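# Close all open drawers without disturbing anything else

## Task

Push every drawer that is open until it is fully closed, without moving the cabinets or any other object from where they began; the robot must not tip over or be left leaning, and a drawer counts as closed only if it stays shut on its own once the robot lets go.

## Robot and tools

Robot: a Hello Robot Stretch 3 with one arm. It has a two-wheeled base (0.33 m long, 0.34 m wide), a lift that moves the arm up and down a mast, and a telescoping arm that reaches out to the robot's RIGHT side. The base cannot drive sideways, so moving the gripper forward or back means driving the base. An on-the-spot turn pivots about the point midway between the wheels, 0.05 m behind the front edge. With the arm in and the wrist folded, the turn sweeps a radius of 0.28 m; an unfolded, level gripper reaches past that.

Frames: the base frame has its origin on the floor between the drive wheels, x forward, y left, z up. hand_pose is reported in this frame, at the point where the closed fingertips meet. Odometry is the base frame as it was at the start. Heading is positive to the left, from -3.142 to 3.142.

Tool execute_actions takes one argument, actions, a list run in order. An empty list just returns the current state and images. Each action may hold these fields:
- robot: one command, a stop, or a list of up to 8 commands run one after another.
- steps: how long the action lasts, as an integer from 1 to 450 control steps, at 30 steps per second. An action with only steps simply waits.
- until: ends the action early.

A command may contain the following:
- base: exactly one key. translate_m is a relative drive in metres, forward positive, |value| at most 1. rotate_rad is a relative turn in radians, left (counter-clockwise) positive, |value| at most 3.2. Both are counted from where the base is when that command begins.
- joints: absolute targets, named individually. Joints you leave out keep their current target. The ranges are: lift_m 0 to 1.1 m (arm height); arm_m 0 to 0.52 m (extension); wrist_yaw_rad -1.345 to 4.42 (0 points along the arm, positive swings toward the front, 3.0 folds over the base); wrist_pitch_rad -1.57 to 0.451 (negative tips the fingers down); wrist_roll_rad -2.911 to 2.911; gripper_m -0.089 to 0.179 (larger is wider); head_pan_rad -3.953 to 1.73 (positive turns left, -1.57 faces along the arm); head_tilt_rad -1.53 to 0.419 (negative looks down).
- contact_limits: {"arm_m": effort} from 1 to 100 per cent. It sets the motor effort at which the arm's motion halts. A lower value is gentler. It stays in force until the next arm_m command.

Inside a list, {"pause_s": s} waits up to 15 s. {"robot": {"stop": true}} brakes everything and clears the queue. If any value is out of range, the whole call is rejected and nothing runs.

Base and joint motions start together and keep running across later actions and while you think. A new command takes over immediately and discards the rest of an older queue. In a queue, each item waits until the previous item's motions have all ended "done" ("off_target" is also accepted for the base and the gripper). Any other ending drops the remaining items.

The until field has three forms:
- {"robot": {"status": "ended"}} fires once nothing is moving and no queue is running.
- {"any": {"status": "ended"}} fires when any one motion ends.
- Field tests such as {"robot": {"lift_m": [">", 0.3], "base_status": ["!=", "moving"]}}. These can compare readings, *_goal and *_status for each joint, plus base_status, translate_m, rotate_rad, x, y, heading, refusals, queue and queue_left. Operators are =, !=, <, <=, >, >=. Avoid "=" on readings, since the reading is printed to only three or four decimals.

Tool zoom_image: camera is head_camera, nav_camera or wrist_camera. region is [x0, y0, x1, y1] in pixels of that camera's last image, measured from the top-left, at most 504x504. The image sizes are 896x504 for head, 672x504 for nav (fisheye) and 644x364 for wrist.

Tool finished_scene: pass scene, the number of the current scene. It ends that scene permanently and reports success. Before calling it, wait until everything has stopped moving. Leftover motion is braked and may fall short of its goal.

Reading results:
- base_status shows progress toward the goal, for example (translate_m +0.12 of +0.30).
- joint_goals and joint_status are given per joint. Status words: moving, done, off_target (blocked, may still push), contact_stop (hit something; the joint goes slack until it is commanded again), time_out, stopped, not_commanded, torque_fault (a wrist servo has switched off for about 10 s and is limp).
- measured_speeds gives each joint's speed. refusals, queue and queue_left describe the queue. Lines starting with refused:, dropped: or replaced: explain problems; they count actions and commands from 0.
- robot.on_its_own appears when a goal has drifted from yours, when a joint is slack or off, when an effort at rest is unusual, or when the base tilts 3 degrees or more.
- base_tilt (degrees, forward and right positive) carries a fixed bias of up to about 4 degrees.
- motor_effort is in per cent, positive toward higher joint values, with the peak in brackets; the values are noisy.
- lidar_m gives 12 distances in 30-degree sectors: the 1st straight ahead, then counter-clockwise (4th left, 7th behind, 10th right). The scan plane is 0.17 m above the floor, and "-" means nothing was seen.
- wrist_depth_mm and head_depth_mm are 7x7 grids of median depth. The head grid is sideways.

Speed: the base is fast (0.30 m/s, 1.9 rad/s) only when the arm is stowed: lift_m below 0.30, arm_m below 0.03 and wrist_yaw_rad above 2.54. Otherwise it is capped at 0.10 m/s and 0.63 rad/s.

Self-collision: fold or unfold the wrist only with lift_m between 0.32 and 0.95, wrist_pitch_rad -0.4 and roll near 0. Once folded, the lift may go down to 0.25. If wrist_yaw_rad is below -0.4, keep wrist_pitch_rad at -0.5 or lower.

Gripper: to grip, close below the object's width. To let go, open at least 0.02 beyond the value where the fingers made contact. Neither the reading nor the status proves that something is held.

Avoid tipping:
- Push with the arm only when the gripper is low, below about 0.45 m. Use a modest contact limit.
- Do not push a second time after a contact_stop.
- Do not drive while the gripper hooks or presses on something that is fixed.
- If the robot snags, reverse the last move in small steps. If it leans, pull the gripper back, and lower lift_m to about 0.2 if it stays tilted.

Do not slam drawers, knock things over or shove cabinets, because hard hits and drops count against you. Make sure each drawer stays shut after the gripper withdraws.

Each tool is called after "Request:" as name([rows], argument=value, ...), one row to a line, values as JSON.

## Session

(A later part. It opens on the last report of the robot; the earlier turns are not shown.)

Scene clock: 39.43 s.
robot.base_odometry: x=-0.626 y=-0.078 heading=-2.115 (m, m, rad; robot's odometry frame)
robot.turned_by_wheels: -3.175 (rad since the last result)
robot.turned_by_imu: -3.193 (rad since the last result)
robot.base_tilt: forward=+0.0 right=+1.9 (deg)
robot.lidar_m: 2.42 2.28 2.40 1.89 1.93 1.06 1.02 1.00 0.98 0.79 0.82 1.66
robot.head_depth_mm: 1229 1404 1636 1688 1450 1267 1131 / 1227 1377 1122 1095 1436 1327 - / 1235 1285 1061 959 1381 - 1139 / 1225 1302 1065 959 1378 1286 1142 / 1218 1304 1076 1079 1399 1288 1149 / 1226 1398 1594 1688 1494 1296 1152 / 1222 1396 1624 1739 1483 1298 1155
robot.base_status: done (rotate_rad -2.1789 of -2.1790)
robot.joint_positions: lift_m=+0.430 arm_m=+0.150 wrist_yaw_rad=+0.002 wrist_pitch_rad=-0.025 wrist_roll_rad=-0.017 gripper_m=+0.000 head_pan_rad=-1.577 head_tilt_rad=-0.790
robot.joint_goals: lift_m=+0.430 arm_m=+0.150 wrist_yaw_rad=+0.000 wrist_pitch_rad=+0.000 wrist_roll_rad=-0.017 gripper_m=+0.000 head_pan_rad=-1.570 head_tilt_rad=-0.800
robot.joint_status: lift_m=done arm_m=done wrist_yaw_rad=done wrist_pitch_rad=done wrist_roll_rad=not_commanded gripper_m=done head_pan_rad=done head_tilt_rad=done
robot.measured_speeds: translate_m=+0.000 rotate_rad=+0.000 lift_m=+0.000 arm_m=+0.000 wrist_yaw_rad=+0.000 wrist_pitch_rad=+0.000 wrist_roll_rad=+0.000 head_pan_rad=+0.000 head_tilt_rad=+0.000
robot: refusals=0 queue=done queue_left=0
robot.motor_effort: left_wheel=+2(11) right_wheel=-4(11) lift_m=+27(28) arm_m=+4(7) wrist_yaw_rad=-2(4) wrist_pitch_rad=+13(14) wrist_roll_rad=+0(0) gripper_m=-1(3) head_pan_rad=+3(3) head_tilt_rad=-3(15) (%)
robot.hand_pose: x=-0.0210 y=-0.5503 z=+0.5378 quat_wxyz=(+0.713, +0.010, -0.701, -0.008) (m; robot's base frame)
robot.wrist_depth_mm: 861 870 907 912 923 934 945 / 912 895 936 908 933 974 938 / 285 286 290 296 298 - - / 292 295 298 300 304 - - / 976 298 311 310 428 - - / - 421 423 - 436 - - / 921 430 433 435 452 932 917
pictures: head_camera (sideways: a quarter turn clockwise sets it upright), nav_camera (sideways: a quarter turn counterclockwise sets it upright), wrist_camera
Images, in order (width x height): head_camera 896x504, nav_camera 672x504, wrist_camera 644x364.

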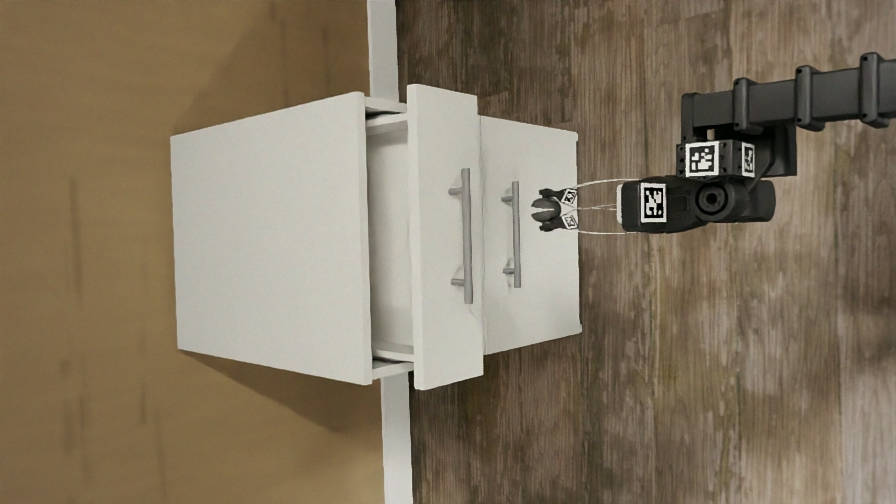

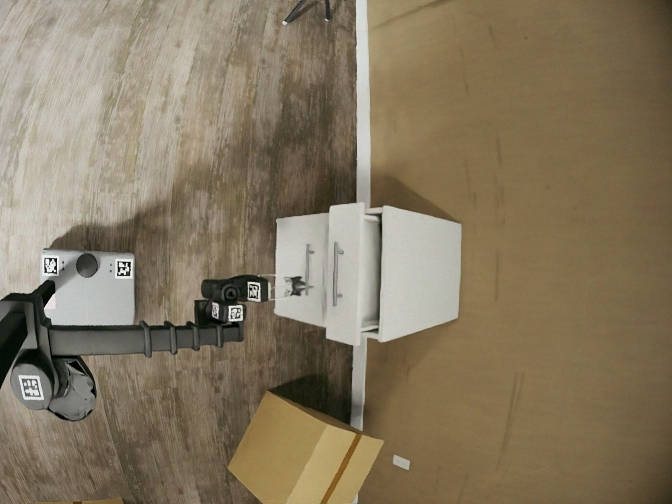

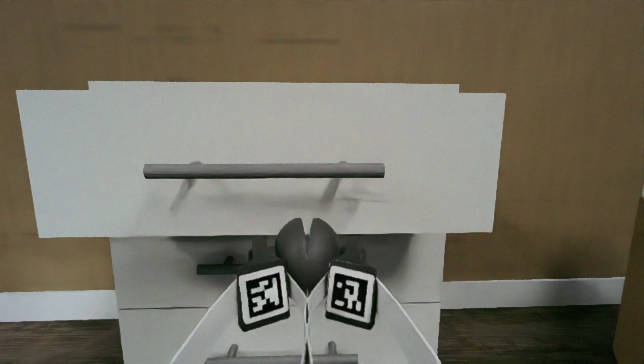

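Request:
execute_actions([
  {"robot":{"base":{"rotate_rad":0.03},"joints":{"arm_m":0.266,"lift_m":0.428},"contact_limits":{"arm_m":16}},"steps":100,"until":{"robot":{"arm_m":[">",0.264],"base_status":["!=","moving"]}}},
  {"robot":{"joints":{"arm_m":0.360},"contact_limits":{"arm_m":16}},"steps":100,"until":{"robot":{"arm_m":[">",0.358]}}},
  {"robot":{"joints":{"arm_m":0.366},"contact_limits":{"arm_m":14}},"steps":9},
  {"robot":{"joints":{"arm_m":0.374},"contact_limits":{"arm_m":13}},"steps":60,"until":{"robot":{"status":"ended"}}},
])

Scene clock: 43.83 s.
robot.base_odometry: x=-0.626 y=-0.078 heading=-2.085 (m, m, rad; robot's odometry frame)
robot.turned_by_wheels: +0.030 (rad since the last result)
robot.turned_by_imu: +0.029 (rad since the last result)
robot.base_tilt: forward=+0.0 right=+1.9 (deg)
robot.lidar_m: 2.41 2.28 2.46 1.90 1.94 1.05 1.02 0.99 0.98 0.79 1.44 1.66
robot.head_depth_mm: 1219 1395 1618 1688 1454 1274 1133 / 1219 1320 1021 1137 1478 1275 1113 / 1223 1285 1027 1072 1398 1278 1141 / 1223 1297 1035 1108 1388 1290 1143 / 1221 1320 1041 1119 1418 1288 1145 / 1232 1407 1647 1738 1481 1296 1149 / 1225 1407 1649 1736 1495 1299 1152
robot.base_status: done (rotate_rad +0.0299 of +0.0300)
robot.joint_positions: lift_m=+0.428 arm_m=+0.374 wrist_yaw_rad=-0.002 wrist_pitch_rad=-0.024 wrist_roll_rad=-0.017 gripper_m=+0.000 head_pan_rad=-1.577 head_tilt_rad=-0.791
robot.joint_goals: lift_m=+0.428 arm_m=+0.374 wrist_yaw_rad=+0.000 wrist_pitch_rad=+0.000 wrist_roll_rad=-0.017 gripper_m=+0.000 head_pan_rad=-1.570 head_tilt_rad=-0.800
robot.joint_status: lift_m=done arm_m=done wrist_yaw_rad=done wrist_pitch_rad=done wrist_roll_rad=not_commanded gripper_m=done head_pan_rad=done head_tilt_rad=done
robot.measured_speeds: translate_m=+0.000 rotate_rad=+0.000 lift_m=+0.000 arm_m=+0.000 wrist_yaw_rad=+0.000 wrist_pitch_rad=+0.000 wrist_roll_rad=+0.000 head_pan_rad=+0.000 head_tilt_rad=+0.000
robot: refusals=0 queue=done queue_left=0
robot.motor_effort: left_wheel=-2(3) right_wheel=+1(4) lift_m=+15(28) arm_m=+4(13) wrist_yaw_rad=+1(2) wrist_pitch_rad=+13(13) wrist_roll_rad=+0(0) gripper_m=-2(2) head_pan_rad=+3(3) head_tilt_rad=-3(3) (%)
robot.contact_limits: arm_m 13 (drawing in: default 23, maximum 38; extending or still: default 33, maximum 53)
robot.hand_pose: x=-0.0219 y=-0.7743 z=+0.5369 quat_wxyz=(+0.713, +0.008, -0.701, -0.009) (m; robot's base frame)
robot.wrist_depth_mm: 694 681 693 707 714 707 713 / 166 167 168 168 169 170 172 / 170 171 172 173 174 174 175 / 174 175 175 177 178 178 180 / 180 182 182 181 183 185 185 / 185 186 186 - 189 190 192 / 191 193 196 194 195 196 197
pictures: head_camera (sideways: a quarter turn clockwise sets it upright), nav_camera (sideways: a quarter turn counterclockwise sets it upright), wrist_camera
Images, in order (width x height): head_camera 896x504, nav_camera 672x504, wrist_camera 644x364.

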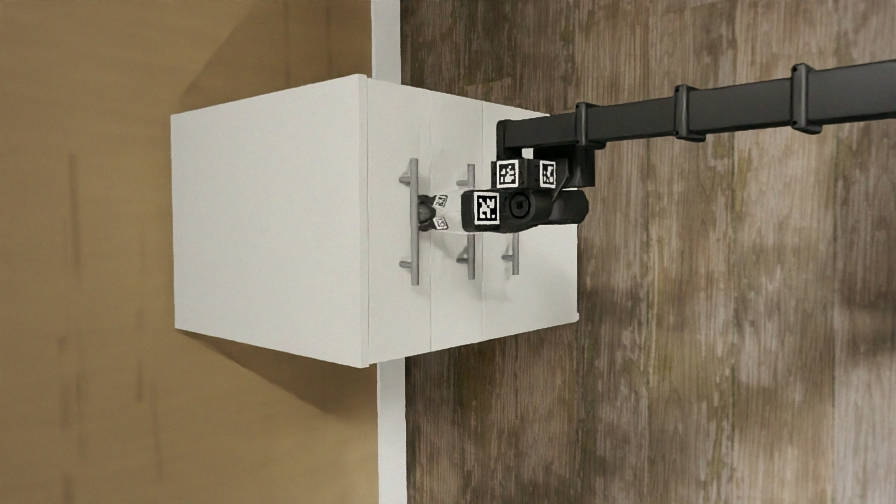

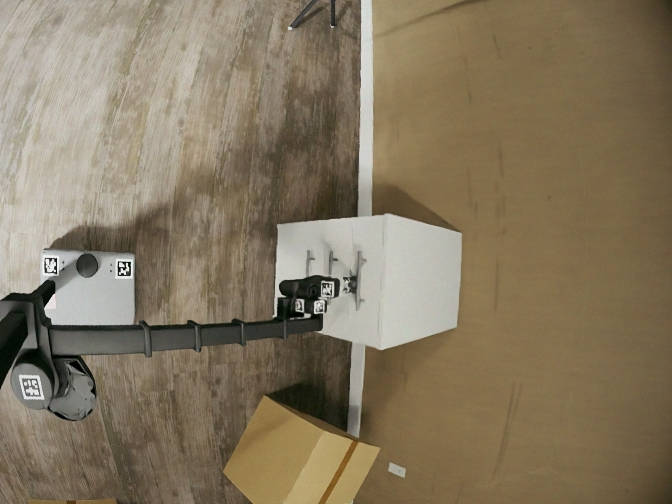

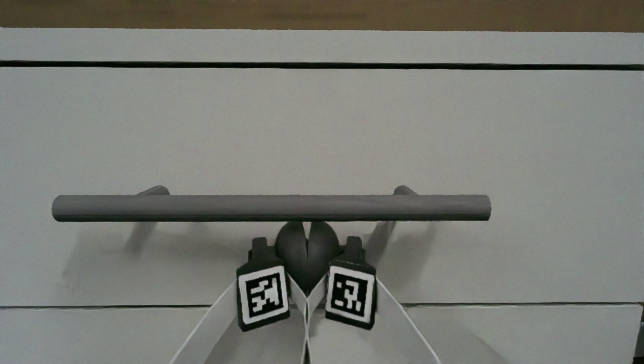

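Request:
execute_actions([
  {"robot":{"joints":{"arm_m":0.0,"lift_m":0.42}},"steps":100,"until":{"robot":{"arm_m":["<",0.30]}}},
  {"robot":{"base":{"rotate_rad":0.932},"joints":{"wrist_yaw_rad":2.8,"wrist_pitch_rad":-0.4,"lift_m":0.33,"head_pan_rad":-2.6}},"steps":100,"until":{"robot":{"wrist_yaw_rad":[">",2.7]}}},
  {"robot":{"joints":{"lift_m":0.285}},"steps":200,"until":{"robot":{"lift_m":["<",0.297],"arm_m":["<",0.025],"base_status":["!=","moving"]}}},
  {"robot":{"base":{"translate_m":1.0}},"steps":10},
])

Request:
execute_actions([
  {"robot":{"joints":{"head_pan_rad":-1.57,"head_tilt_rad":-0.9}},"steps":300,"until":{"robot":{"y":["<",-0.718]}}},
  {"robot":{"base":{"translate_m":1.0}},"steps":300,"until":{"robot":{"y":["<",-1.266]}}},
  {"robot":{"base":{"translate_m":0.755}},"steps":300,"until":{"robot":{"base_status":["!=","moving"]}}},
  {"robot":{"base":{"rotate_rad":0.628},"joints":{"lift_m":0.335}},"steps":300,"until":{"robot":{"lift_m":[">",0.325]}}},
  {"robot":{"joints":{"wrist_yaw_rad":0.8}},"steps":450,"until":{"robot":{"wrist_yaw_rad":["<",1.5]}}},
  {"robot":{"joints":{"wrist_pitch_rad":0.0,"lift_m":0.178}},"steps":450,"until":{"robot":{"status":"ended"}}},
])

Scene clock: 50.17 s.
robot.base_odometry: x=-0.618 y=-0.095 heading=-1.153 (m, m, rad; robot's odometry frame)
robot.turned_by_wheels: +0.932 (rad since the last result)
robot.turned_by_imu: +0.936 (rad since the last result)
robot.base_tilt: forward=-0.6 right=+2.8 (deg)
robot.lidar_m: 2.26 1.88 1.89 1.10 1.08 1.04 0.99 0.81 0.82 1.66 2.49 2.37
robot.head_depth_mm: 1269 1462 1714 1683 1452 1273 1152 / 1256 1453 1650 1652 1461 1270 1147 / 1251 1330 1027 1147 1400 1282 1155 / 1240 1295 1036 1125 1390 1284 1158 / 1230 1306 1042 1121 1394 1292 1145 / 1232 1349 1111 1657 1488 1291 1150 / 1219 1394 1620 1741 1487 1304 1156
robot.base_status: moving (translate_m +0.0179 of +1.0000)
robot.joint_positions: lift_m=+0.285 arm_m=+0.000 wrist_yaw_rad=+2.799 wrist_pitch_rad=-0.415 wrist_roll_rad=-0.017 gripper_m=+0.000 head_pan_rad=-2.593 head_tilt_rad=-0.791
robot.joint_goals: lift_m=+0.285 arm_m=+0.000 wrist_yaw_rad=+2.800 wrist_pitch_rad=-0.400 wrist_roll_rad=-0.017 gripper_m=+0.000 head_pan_rad=-2.600 head_tilt_rad=-0.800
robot.joint_status: lift_m=moving arm_m=moving wrist_yaw_rad=moving wrist_pitch_rad=moving wrist_roll_rad=not_commanded gripper_m=done head_pan_rad=done head_tilt_rad=done
robot.measured_speeds: translate_m=+0.099 rotate_rad=+0.000 lift_m=+0.000 arm_m=+0.000 wrist_yaw_rad=+0.000 wrist_pitch_rad=+0.000 wrist_roll_rad=+0.000 head_pan_rad=+0.000 head_tilt_rad=+0.000
robot: refusals=0 queue=running queue_left=0
robot.motor_effort: left_wheel=+4(7) right_wheel=+10(11) lift_m=+16(15) arm_m=-4(2) wrist_yaw_rad=+1(1) wrist_pitch_rad=+7(14) wrist_roll_rad=+0(0) gripper_m=-1(2) head_pan_rad=-3(45) head_tilt_rad=-3(3) (%)
robot.hand_pose: x=+0.0544 y=+0.0665 z=+0.2988 quat_wxyz=(+0.262, +0.701, +0.028, +0.663) (m; robot's base frame)
robot.wrist_depth_mm: 855 - - - - - - / 899 - - - - - - / - 985 - - - - - / - 752 752 755 768 776 782 / - 612 621 648 629 625 625 / - 510 521 - 515 524 523 / 444 - - 443 450 449 455
pictures: head_camera (sideways: a quarter turn clockwise sets it upright), nav_camera (sideways: a quarter turn counterclockwise sets it upright), wrist_camera
Images, in order (width x height): head_camera 896x504, nav_camera 672x504, wrist_camera 644x364.

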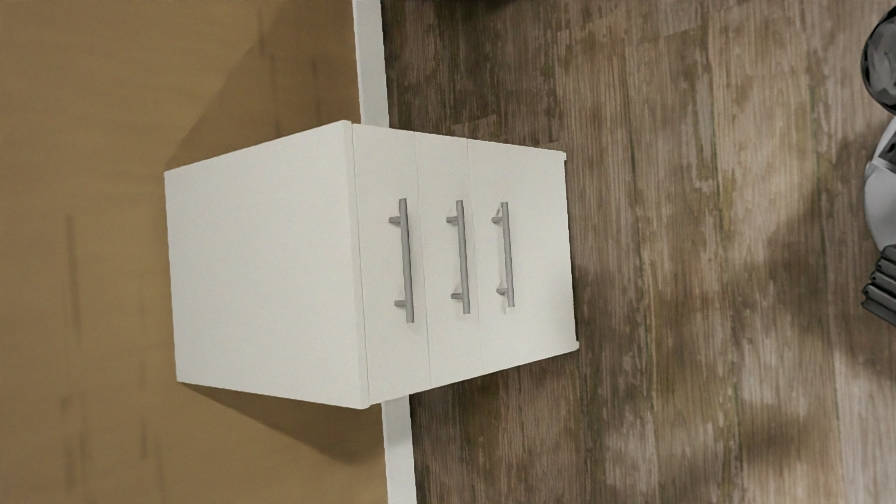

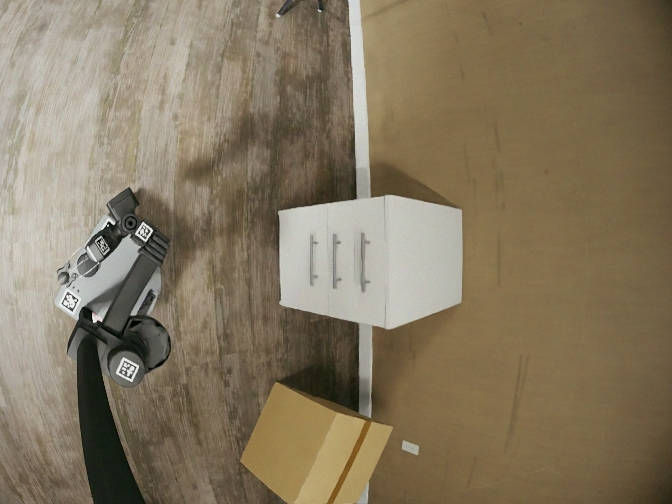

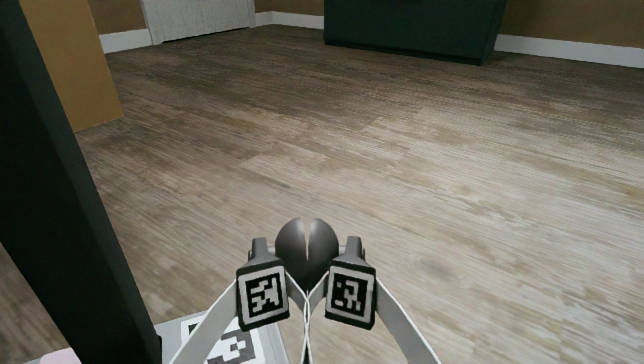

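Scene clock: 62.47 s.
robot.base_odometry: x=+0.211 y=-1.963 heading=-0.525 (m, m, rad; robot's odometry frame)
robot.turned_by_wheels: +0.628 (rad since the last result)
robot.turned_by_imu: +0.636 (rad since the last result)
robot.base_tilt: forward=+0.0 right=+1.8 (deg)
robot.lidar_m: 0.72 0.75 1.02 1.44 3.08 2.65 2.39 1.69 0.55 0.53 0.55 0.75
robot.head_depth_mm: 1484 1728 1802 1558 1374 1232 1112 / 1407 1003 1687 1534 1274 1231 1144 / 1144 983 1149 1182 1109 1236 1149 / 1148 988 1146 1187 1113 1241 1102 / 1209 995 1228 1528 1217 1261 1124 / 1489 1739 1848 1593 1400 1252 1129 / 1505 1740 1824 1601 1403 1257 1130
robot.base_status: done (rotate_rad +0.6278 of +0.6280)
robot.joint_positions: lift_m=+0.178 arm_m=+0.000 wrist_yaw_rad=+0.802 wrist_pitch_rad=-0.025 wrist_roll_rad=-0.017 gripper_m=+0.000 head_pan_rad=-1.577 head_tilt_rad=-0.889
robot.joint_goals: lift_m=+0.178 arm_m=+0.000 wrist_yaw_rad=+0.800 wrist_pitch_rad=+0.000 wrist_roll_rad=-0.017 gripper_m=+0.000 head_pan_rad=-1.570 head_tilt_rad=-0.900
robot.joint_status: lift_m=done arm_m=done wrist_yaw_rad=done wrist_pitch_rad=done wrist_roll_rad=not_commanded gripper_m=done head_pan_rad=done head_tilt_rad=done
robot.measured_speeds: translate_m=+0.000 rotate_rad=+0.000 lift_m=+0.000 arm_m=+0.000 wrist_yaw_rad=+0.000 wrist_pitch_rad=+0.000 wrist_roll_rad=+0.000 head_pan_rad=+0.000 head_tilt_rad=+0.000
robot: refusals=0 queue=done queue_left=0
robot.motor_effort: left_wheel=-2(9) right_wheel=+3(10) lift_m=+15(28) arm_m=-2(2) wrist_yaw_rad=-2(2) wrist_pitch_rad=+13(14) wrist_roll_rad=+0(0) gripper_m=-1(2) head_pan_rad=+3(44) head_tilt_rad=-3(12) (%)
robot.hand_pose: x=+0.1624 y=-0.3228 z=+0.2866 quat_wxyz=(+0.660, +0.282, -0.641, +0.270) (m; robot's base frame)
robot.wrist_depth_mm: 499 574 719 897 - - 509 / 512 588 742 926 - - 493 / 522 616 719 924 - 283 245 / 525 608 752 967 - 292 243 / 536 634 750 - - 293 250 / 535 635 711 - 733 298 255 / 529 550 522 544 522 309 260
pictures: head_camera (sideways: a quarter turn clockwise sets it upright), nav_camera (sideways: a quarter turn counterclockwise sets it upright), wrist_camera
Images, in order (width x height): head_camera 896x504, nav_camera 672x504, wrist_camera 644x364.

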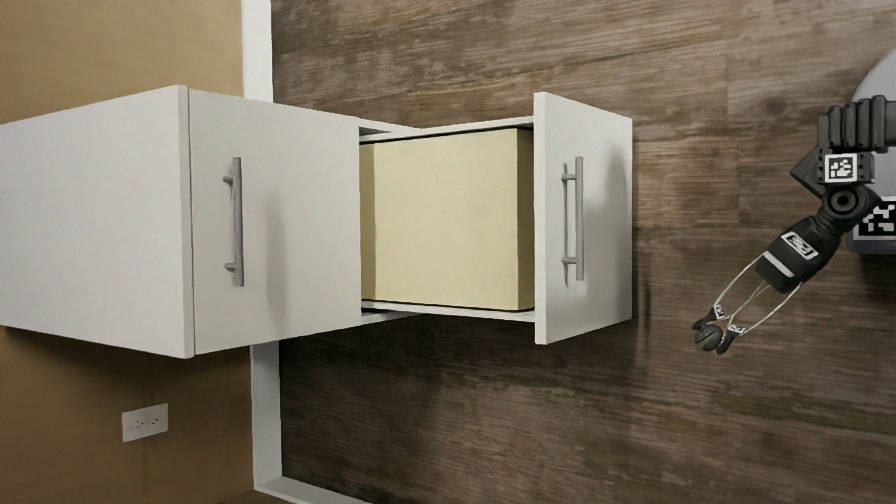

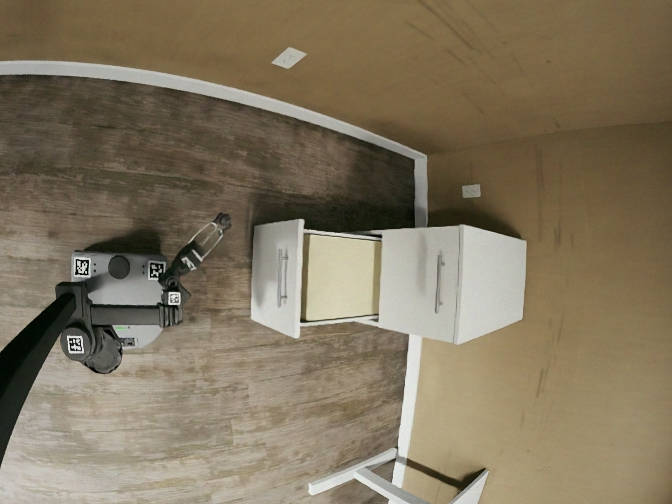

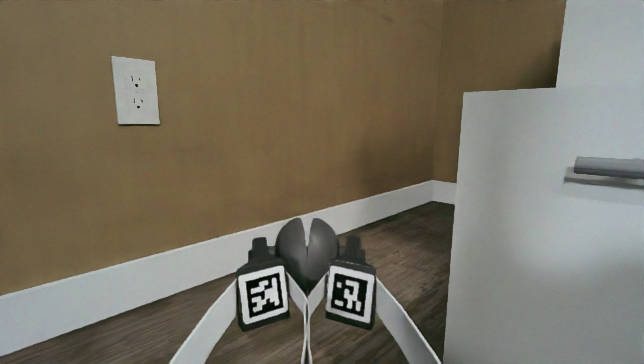

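Request:
execute_actions([
  {"robot":{"joints":{"wrist_yaw_rad":0.0,"lift_m":0.165,"arm_m":0.045}},"steps":450,"until":{"robot":{"status":"ended"}}},
])

Scene clock: 64.33 s.
robot.base_odometry: x=+0.211 y=-1.963 heading=-0.525 (m, m, rad; robot's odometry frame)
robot.turned_by_wheels: +0.000 (rad since the last result)
robot.turned_by_imu: +0.000 (rad since the last result)
robot.base_tilt: forward=-0.1 right=+1.8 (deg)
robot.lidar_m: 0.72 0.75 1.02 1.44 3.08 2.65 2.40 1.69 0.55 0.53 0.55 0.75
robot.head_depth_mm: 1487 1731 1812 1554 1379 1224 1105 / 1406 1003 1696 1531 1272 1231 1134 / 1141 980 1146 1179 1107 1251 - / 1153 986 1154 1181 1107 1239 1134 / 1200 993 1221 1523 1219 1239 1126 / 1490 1737 1861 1597 1403 1254 1118 / 1497 1747 1827 1611 1406 1249 1133
robot.base_status: done (rotate_rad +0.6278 of +0.6280)
robot.joint_positions: lift_m=+0.165 arm_m=+0.045 wrist_yaw_rad=+0.003 wrist_pitch_rad=-0.025 wrist_roll_rad=-0.017 gripper_m=+0.000 head_pan_rad=-1.577 head_tilt_rad=-0.889
robot.joint_goals: lift_m=+0.165 arm_m=+0.045 wrist_yaw_rad=+0.000 wrist_pitch_rad=+0.000 wrist_roll_rad=-0.017 gripper_m=+0.000 head_pan_rad=-1.570 head_tilt_rad=-0.900
robot.joint_status: lift_m=done arm_m=done wrist_yaw_rad=done wrist_pitch_rad=done wrist_roll_rad=not_commanded gripper_m=done head_pan_rad=done head_tilt_rad=done
robot.measured_speeds: translate_m=+0.000 rotate_rad=+0.000 lift_m=+0.000 arm_m=+0.000 wrist_yaw_rad=+0.000 wrist_pitch_rad=+0.000 wrist_roll_rad=+0.000 head_pan_rad=+0.000 head_tilt_rad=+0.000
robot: refusals=0 queue=done queue_left=0
robot.motor_effort: left_wheel=-3(3) right_wheel=+2(2) lift_m=+15(16) arm_m=+4(3) wrist_yaw_rad=-1(3) wrist_pitch_rad=+13(13) wrist_roll_rad=+0(0) gripper_m=-2(1) head_pan_rad=+3(2) head_tilt_rad=-4(4) (%)
robot.hand_pose: x=-0.0208 y=-0.4453 z=+0.2737 quat_wxyz=(+0.713, +0.010, -0.701, -0.008) (m; robot's base frame)
robot.wrist_depth_mm: - - 574 574 578 - - / 229 230 231 232 236 236 - / 234 233 233 236 237 243 - / 240 241 244 245 245 248 - / 249 251 251 249 252 256 - / 258 255 256 - 259 265 698 / 371 262 266 267 271 269 528
pictures: head_camera (sideways: a quarter turn clockwise sets it upright), nav_camera (sideways: a quarter turn counterclockwise sets it upright), wrist_camera
Images, in order (width x height): head_camera 896x504, nav_camera 672x504, wrist_camera 644x364.

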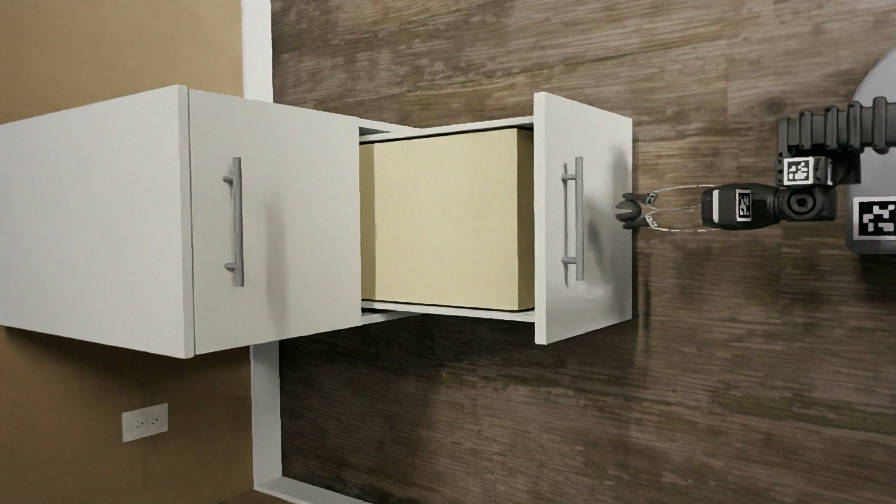

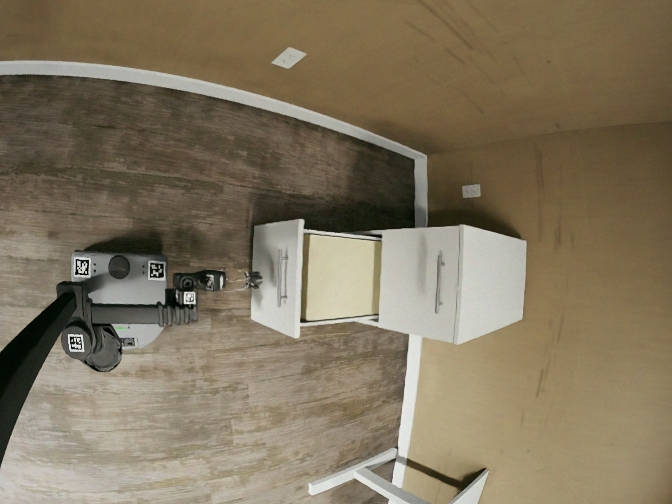

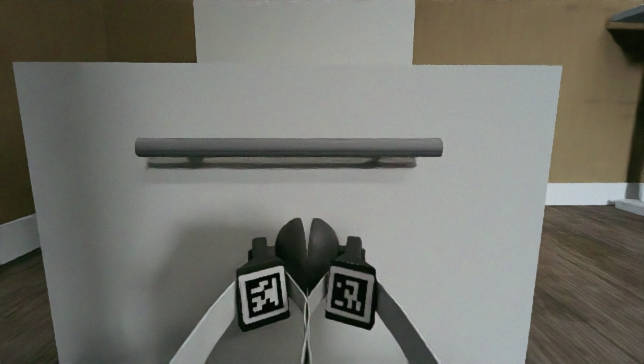

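Request:
execute_actions([
  {"robot":{"joints":{"arm_m":0.111},"contact_limits":{"arm_m":20}},"steps":100,"until":{"robot":{"arm_m":[">",0.109]}}},
  {"robot":{"joints":{"arm_m":0.465},"contact_limits":{"arm_m":30}},"steps":300,"until":{"robot":{"status":"ended"}}},
])

Scene clock: 69.53 s.
robot.base_odometry: x=+0.211 y=-1.963 heading=-0.525 (m, m, rad; robot's odometry frame)
robot.turned_by_wheels: +0.000 (rad since the last result)
robot.turned_by_imu: -0.001 (rad since the last result)
robot.base_tilt: forward=+0.0 right=+1.9 (deg)
robot.lidar_m: 0.72 0.75 1.02 1.44 3.08 2.66 2.40 1.69 1.67 0.88 1.03 0.75
robot.head_depth_mm: 1482 1736 1801 1556 1375 1225 1109 / 1401 1003 1687 1535 1381 1225 1124 / 1139 980 1148 1356 1359 1228 1136 / 1150 984 1154 1402 1384 1241 1134 / 1202 996 1221 1530 1393 1245 1133 / 1500 1733 1853 1591 1403 1246 1123 / 1492 1732 1822 1597 1401 1253 1129
robot.base_status: done (rotate_rad +0.6278 of +0.6280)
robot.joint_positions: lift_m=+0.165 arm_m=+0.464 wrist_yaw_rad=+0.000 wrist_pitch_rad=-0.022 wrist_roll_rad=-0.017 gripper_m=+0.000 head_pan_rad=-1.577 head_tilt_rad=-0.889
robot.joint_goals: lift_m=+0.165 arm_m=+0.465 wrist_yaw_rad=+0.000 wrist_pitch_rad=+0.000 wrist_roll_rad=-0.017 gripper_m=+0.000 head_pan_rad=-1.570 head_tilt_rad=-0.900
robot.joint_status: lift_m=done arm_m=done wrist_yaw_rad=done wrist_pitch_rad=done wrist_roll_rad=not_commanded gripper_m=done head_pan_rad=done head_tilt_rad=done
robot.measured_speeds: translate_m=+0.000 rotate_rad=+0.000 lift_m=+0.000 arm_m=+0.000 wrist_yaw_rad=+0.000 wrist_pitch_rad=+0.000 wrist_roll_rad=+0.000 head_pan_rad=+0.000 head_tilt_rad=+0.000
robot: refusals=0 queue=done queue_left=0
robot.motor_effort: left_wheel=-4(3) right_wheel=+4(5) lift_m=+15(15) arm_m=+6(16) wrist_yaw_rad=+0(2) wrist_pitch_rad=+12(14) wrist_roll_rad=+0(0) gripper_m=-2(2) head_pan_rad=+4(4) head_tilt_rad=-3(4) (%)
robot.contact_limits: arm_m 30 (drawing in: default 23, maximum 38; extending or still: default 33, maximum 53)
robot.hand_pose: x=-0.0214 y=-0.8651 z=+0.2745 quat_wxyz=(+0.713, +0.008, -0.701, -0.008) (m; robot's base frame)
robot.wrist_depth_mm: 179 182 182 184 185 186 188 / 164 164 166 168 168 169 170 / 168 169 170 171 172 174 175 / 173 174 176 177 178 179 181 / 179 179 180 180 183 184 186 / 183 184 185 - 188 190 193 / 189 190 192 192 194 197 199
pictures: head_camera (sideways: a quarter turn clockwise sets it upright), nav_camera (sideways: a quarter turn counterclockwise sets it upright), wrist_camera
Images, in order (width x height): head_camera 896x504, nav_camera 672x504, wrist_camera 644x364.

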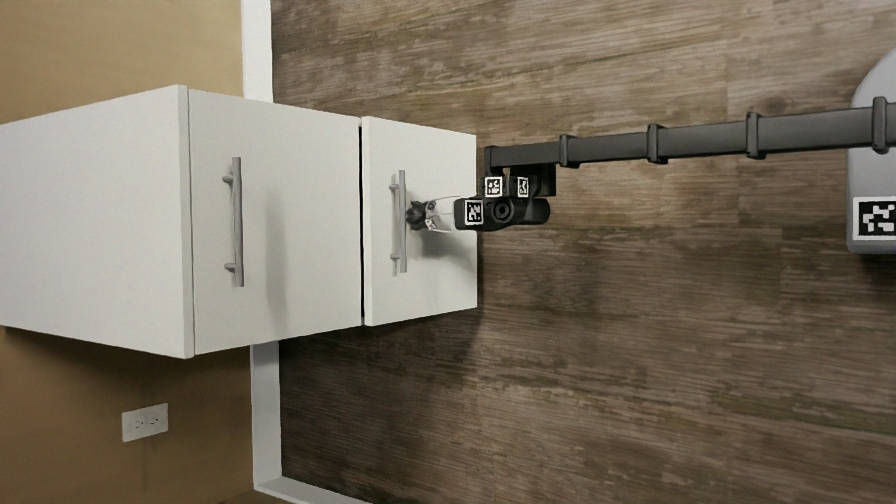

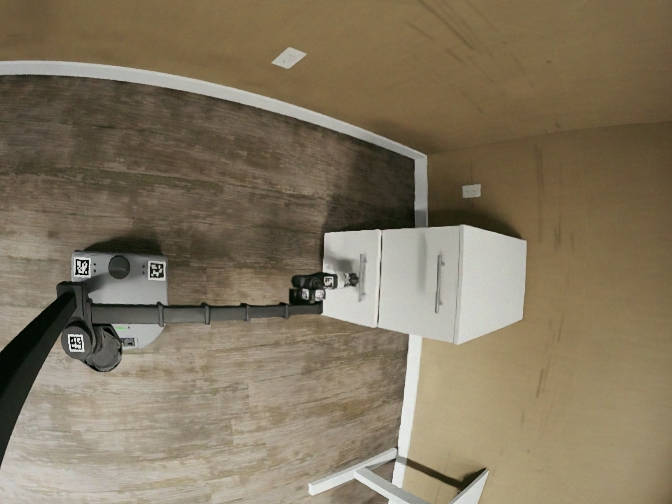

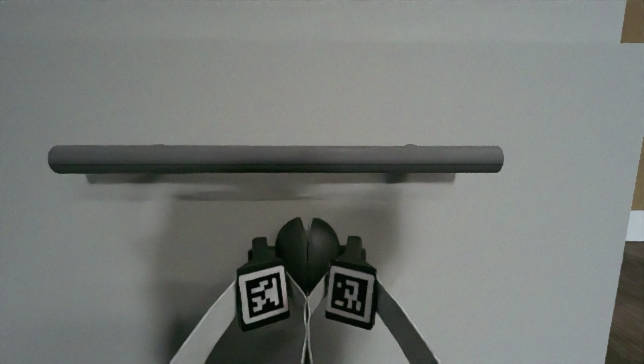

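Request:
execute_actions([
  {"robot":{"joints":{"arm_m":0.483},"contact_limits":{"arm_m":20}},"steps":100,"until":{"robot":{"arm_m":[">",0.481]}}},
  {"robot":{"joints":{"arm_m":0.494},"contact_limits":{"arm_m":18}},"steps":100,"until":{"robot":{"status":"ended"}}},
])

Request:
execute_actions([
  {"robot":{"joints":{"arm_m":0.41,"head_pan_rad":1.4,"head_tilt_rad":-0.35}},"steps":100,"until":{"robot":{"status":"ended"}}},
])

Scene clock: 70.93 s.
robot.base_odometry: x=+0.211 y=-1.963 heading=-0.526 (m, m, rad; robot's odometry frame)
robot.turned_by_wheels: +0.000 (rad since the last result)
robot.turned_by_imu: +0.000 (rad since the last result)
robot.base_tilt: forward=+0.0 right=+1.8 (deg)
robot.lidar_m: 0.72 0.75 1.02 1.44 3.08 2.65 2.40 1.69 1.67 0.91 1.03 0.75
robot.head_depth_mm: 1489 1744 1801 1552 1366 1227 1112 / 1398 1001 1693 1534 1377 1231 1134 / 1140 985 1150 1388 1362 1239 1133 / 1151 986 1152 1441 1388 1246 1133 / 1201 992 1219 1528 1392 1248 1123 / 1495 1743 1849 1594 1401 1247 1128 / 1492 1733 1808 1604 1401 1252 1133
robot.base_status: done (rotate_rad +0.6277 of +0.6280)
robot.joint_positions: lift_m=+0.165 arm_m=+0.489 wrist_yaw_rad=-0.001 wrist_pitch_rad=-0.023 wrist_roll_rad=-0.017 gripper_m=+0.000 head_pan_rad=-1.577 head_tilt_rad=-0.890
robot.joint_goals: lift_m=+0.165 arm_m=+0.489 wrist_yaw_rad=+0.000 wrist_pitch_rad=+0.000 wrist_roll_rad=-0.017 gripper_m=+0.000 head_pan_rad=-1.570 head_tilt_rad=-0.900
robot.joint_status: lift_m=done arm_m=contact_stop wrist_yaw_rad=done wrist_pitch_rad=done wrist_roll_rad=not_commanded gripper_m=done head_pan_rad=done head_tilt_rad=done
robot.measured_speeds: translate_m=+0.000 rotate_rad=+0.001 lift_m=+0.000 arm_m=-0.016 wrist_yaw_rad=+0.000 wrist_pitch_rad=+0.000 wrist_roll_rad=+0.000 head_pan_rad=+0.000 head_tilt_rad=+0.000
robot: refusals=0 queue=dropped queue_left=0
robot.on_its_own: arm_m is slack since a contact_stop, until your next command for it (your +0.494 is given up)
robot.motor_effort: left_wheel=-4(4) right_wheel=+7(9) lift_m=+15(15) arm_m=+9(18) wrist_yaw_rad=+0(0) wrist_pitch_rad=+12(14) wrist_roll_rad=+0(0) gripper_m=-3(2) head_pan_rad=+2(3) head_tilt_rad=-3(3) (%)
robot.contact_limits: arm_m 18 (drawing in: default 23, maximum 38; extending or still: default 33, maximum 53)
robot.hand_pose: x=-0.0216 y=-0.8895 z=+0.2740 quat_wxyz=(+0.713, +0.008, -0.701, -0.009) (m; robot's base frame)
robot.wrist_depth_mm: 158 160 161 162 164 164 165 / 163 165 164 166 167 169 169 / 167 168 168 170 171 173 175 / 173 173 175 176 177 179 180 / 177 177 179 179 182 184 185 / 183 183 183 - 187 189 192 / 188 188 192 193 194 195 197
pictures: head_camera (sideways: a quarter turn clockwise sets it upright), nav_camera (sideways: a quarter turn counterclockwise sets it upright), wrist_camera
Images, in order (width x height): head_camera 896x504, nav_camera 672x504, wrist_camera 644x364.

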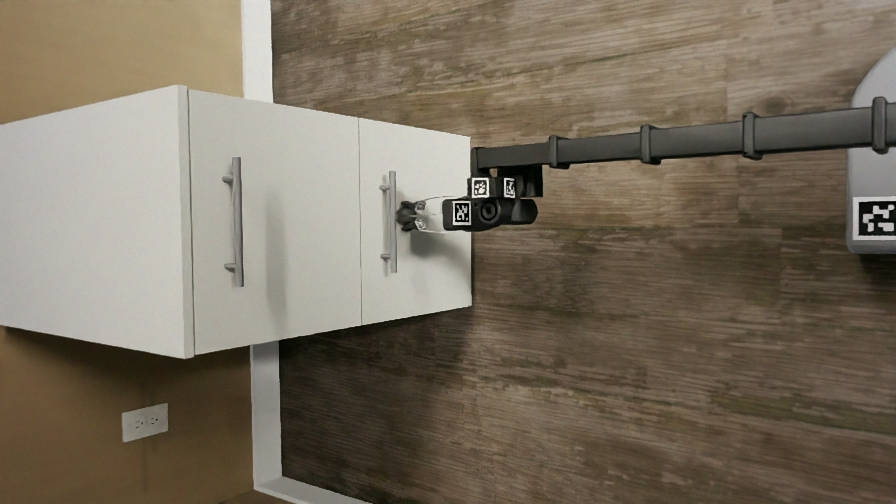

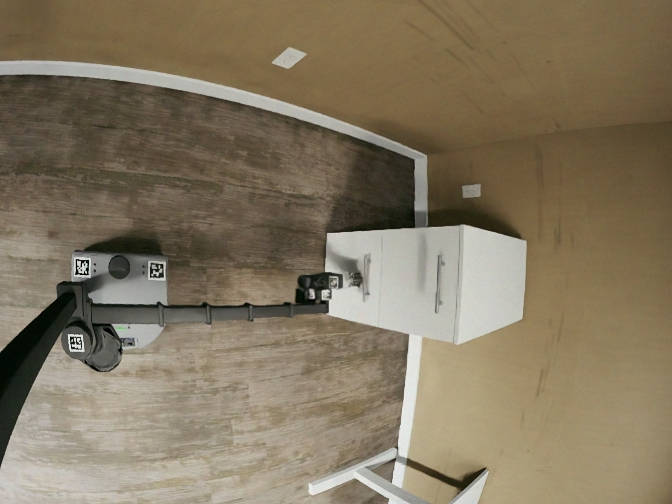

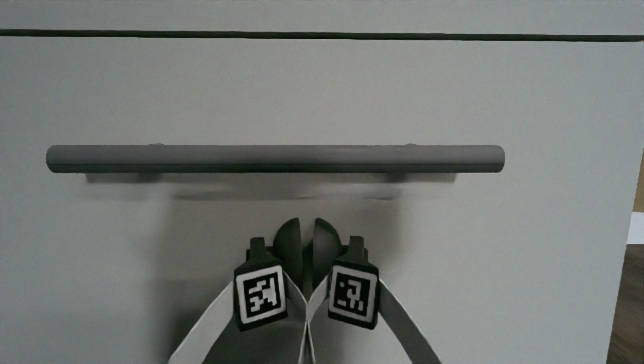

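Scene clock: 72.77 s.
robot.base_odometry: x=+0.211 y=-1.963 heading=-0.525 (m, m, rad; robot's odometry frame)
robot.turned_by_wheels: +0.000 (rad since the last result)
robot.turned_by_imu: +0.000 (rad since the last result)
robot.base_tilt: forward=-0.1 right=+1.9 (deg)
robot.lidar_m: 0.72 0.75 1.02 1.43 3.08 2.66 2.39 1.69 1.67 0.91 1.03 0.75
robot.head_depth_mm: 1457 1496 1473 1542 1635 1634 1416 / 1854 1926 1459 1555 1699 1741 1416 / 2574 2602 1438 1524 1649 1747 1423 / 2700 2905 1613 1638 1834 1733 1427 / 2646 2860 2995 3168 2287 1764 1437 / 2600 2813 2982 3091 2287 1761 1430 / 2584 2740 2968 3093 2318 1779 1436
robot.base_status: done (rotate_rad +0.6279 of +0.6280)
robot.joint_positions: lift_m=+0.165 arm_m=+0.410 wrist_yaw_rad=-0.001 wrist_pitch_rad=-0.021 wrist_roll_rad=-0.017 gripper_m=+0.000 head_pan_rad=+1.393 head_tilt_rad=-0.359
robot.joint_goals: lift_m=+0.165 arm_m=+0.410 wrist_yaw_rad=+0.000 wrist_pitch_rad=+0.000 wrist_roll_rad=-0.017 gripper_m=+0.000 head_pan_rad=+1.400 head_tilt_rad=-0.350
robot.joint_status: lift_m=done arm_m=done wrist_yaw_rad=done wrist_pitch_rad=done wrist_roll_rad=not_commanded gripper_m=done head_pan_rad=done head_tilt_rad=done
robot.measured_speeds: translate_m=+0.000 rotate_rad=+0.000 lift_m=+0.000 arm_m=+0.000 wrist_yaw_rad=+0.000 wrist_pitch_rad=+0.000 wrist_roll_rad=+0.000 head_pan_rad=+0.000 head_tilt_rad=+0.000
robot: refusals=0 queue=done queue_left=0
robot.motor_effort: left_wheel=-3(5) right_wheel=+2(7) lift_m=+15(15) arm_m=-3(10) wrist_yaw_rad=+0(0) wrist_pitch_rad=+11(12) wrist_roll_rad=+0(0) gripper_m=-2(3) head_pan_rad=+3(46) head_tilt_rad=+3(23) (%)
robot.hand_pose: x=-0.0216 y=-0.8109 z=+0.2746 quat_wxyz=(+0.713, +0.008, -0.701, -0.008) (m; robot's base frame)
robot.wrist_depth_mm: 231 231 232 235 236 237 914 / 238 237 238 241 242 245 920 / 243 243 246 243 246 251 926 / 250 250 252 255 256 259 - / 260 259 258 260 263 268 - / 442 263 266 - 272 274 690 / 500 273 278 279 279 284 530
pictures: head_camera (sideways: a quarter turn clockwise sets it upright), nav_camera (sideways: a quarter turn counterclockwise sets it upright), wrist_camera
Images, in order (width x height): head_camera 896x504, nav_camera 672x504, wrist_camera 644x364.

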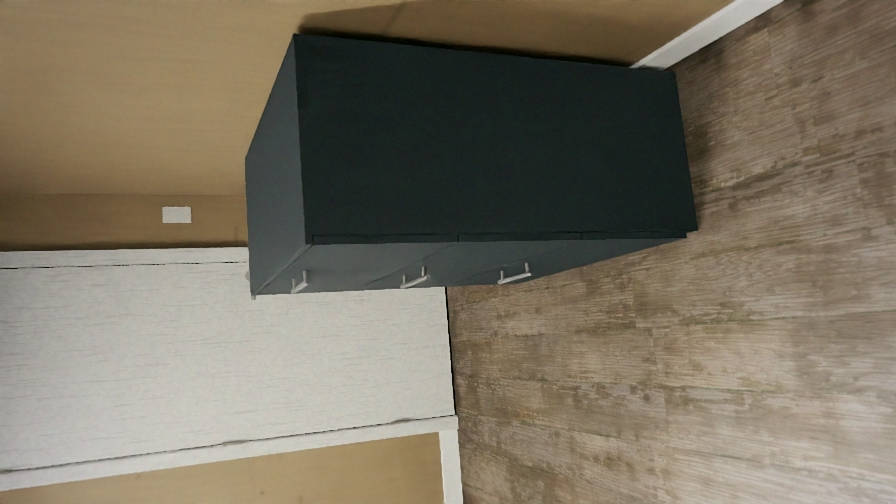

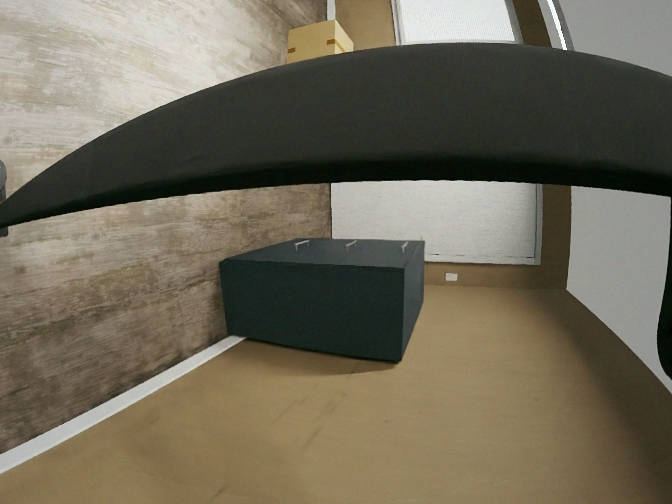

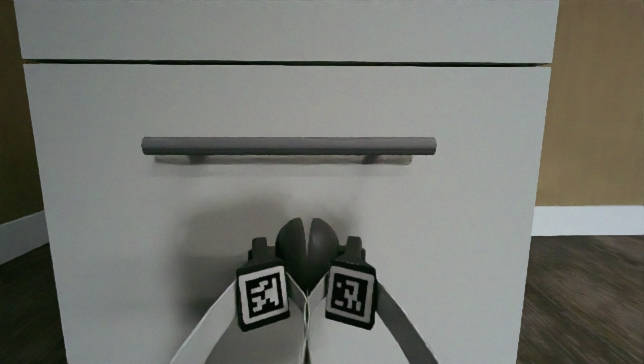

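Request:
finished_scene(scene=2)

The scene is finished: the task was done.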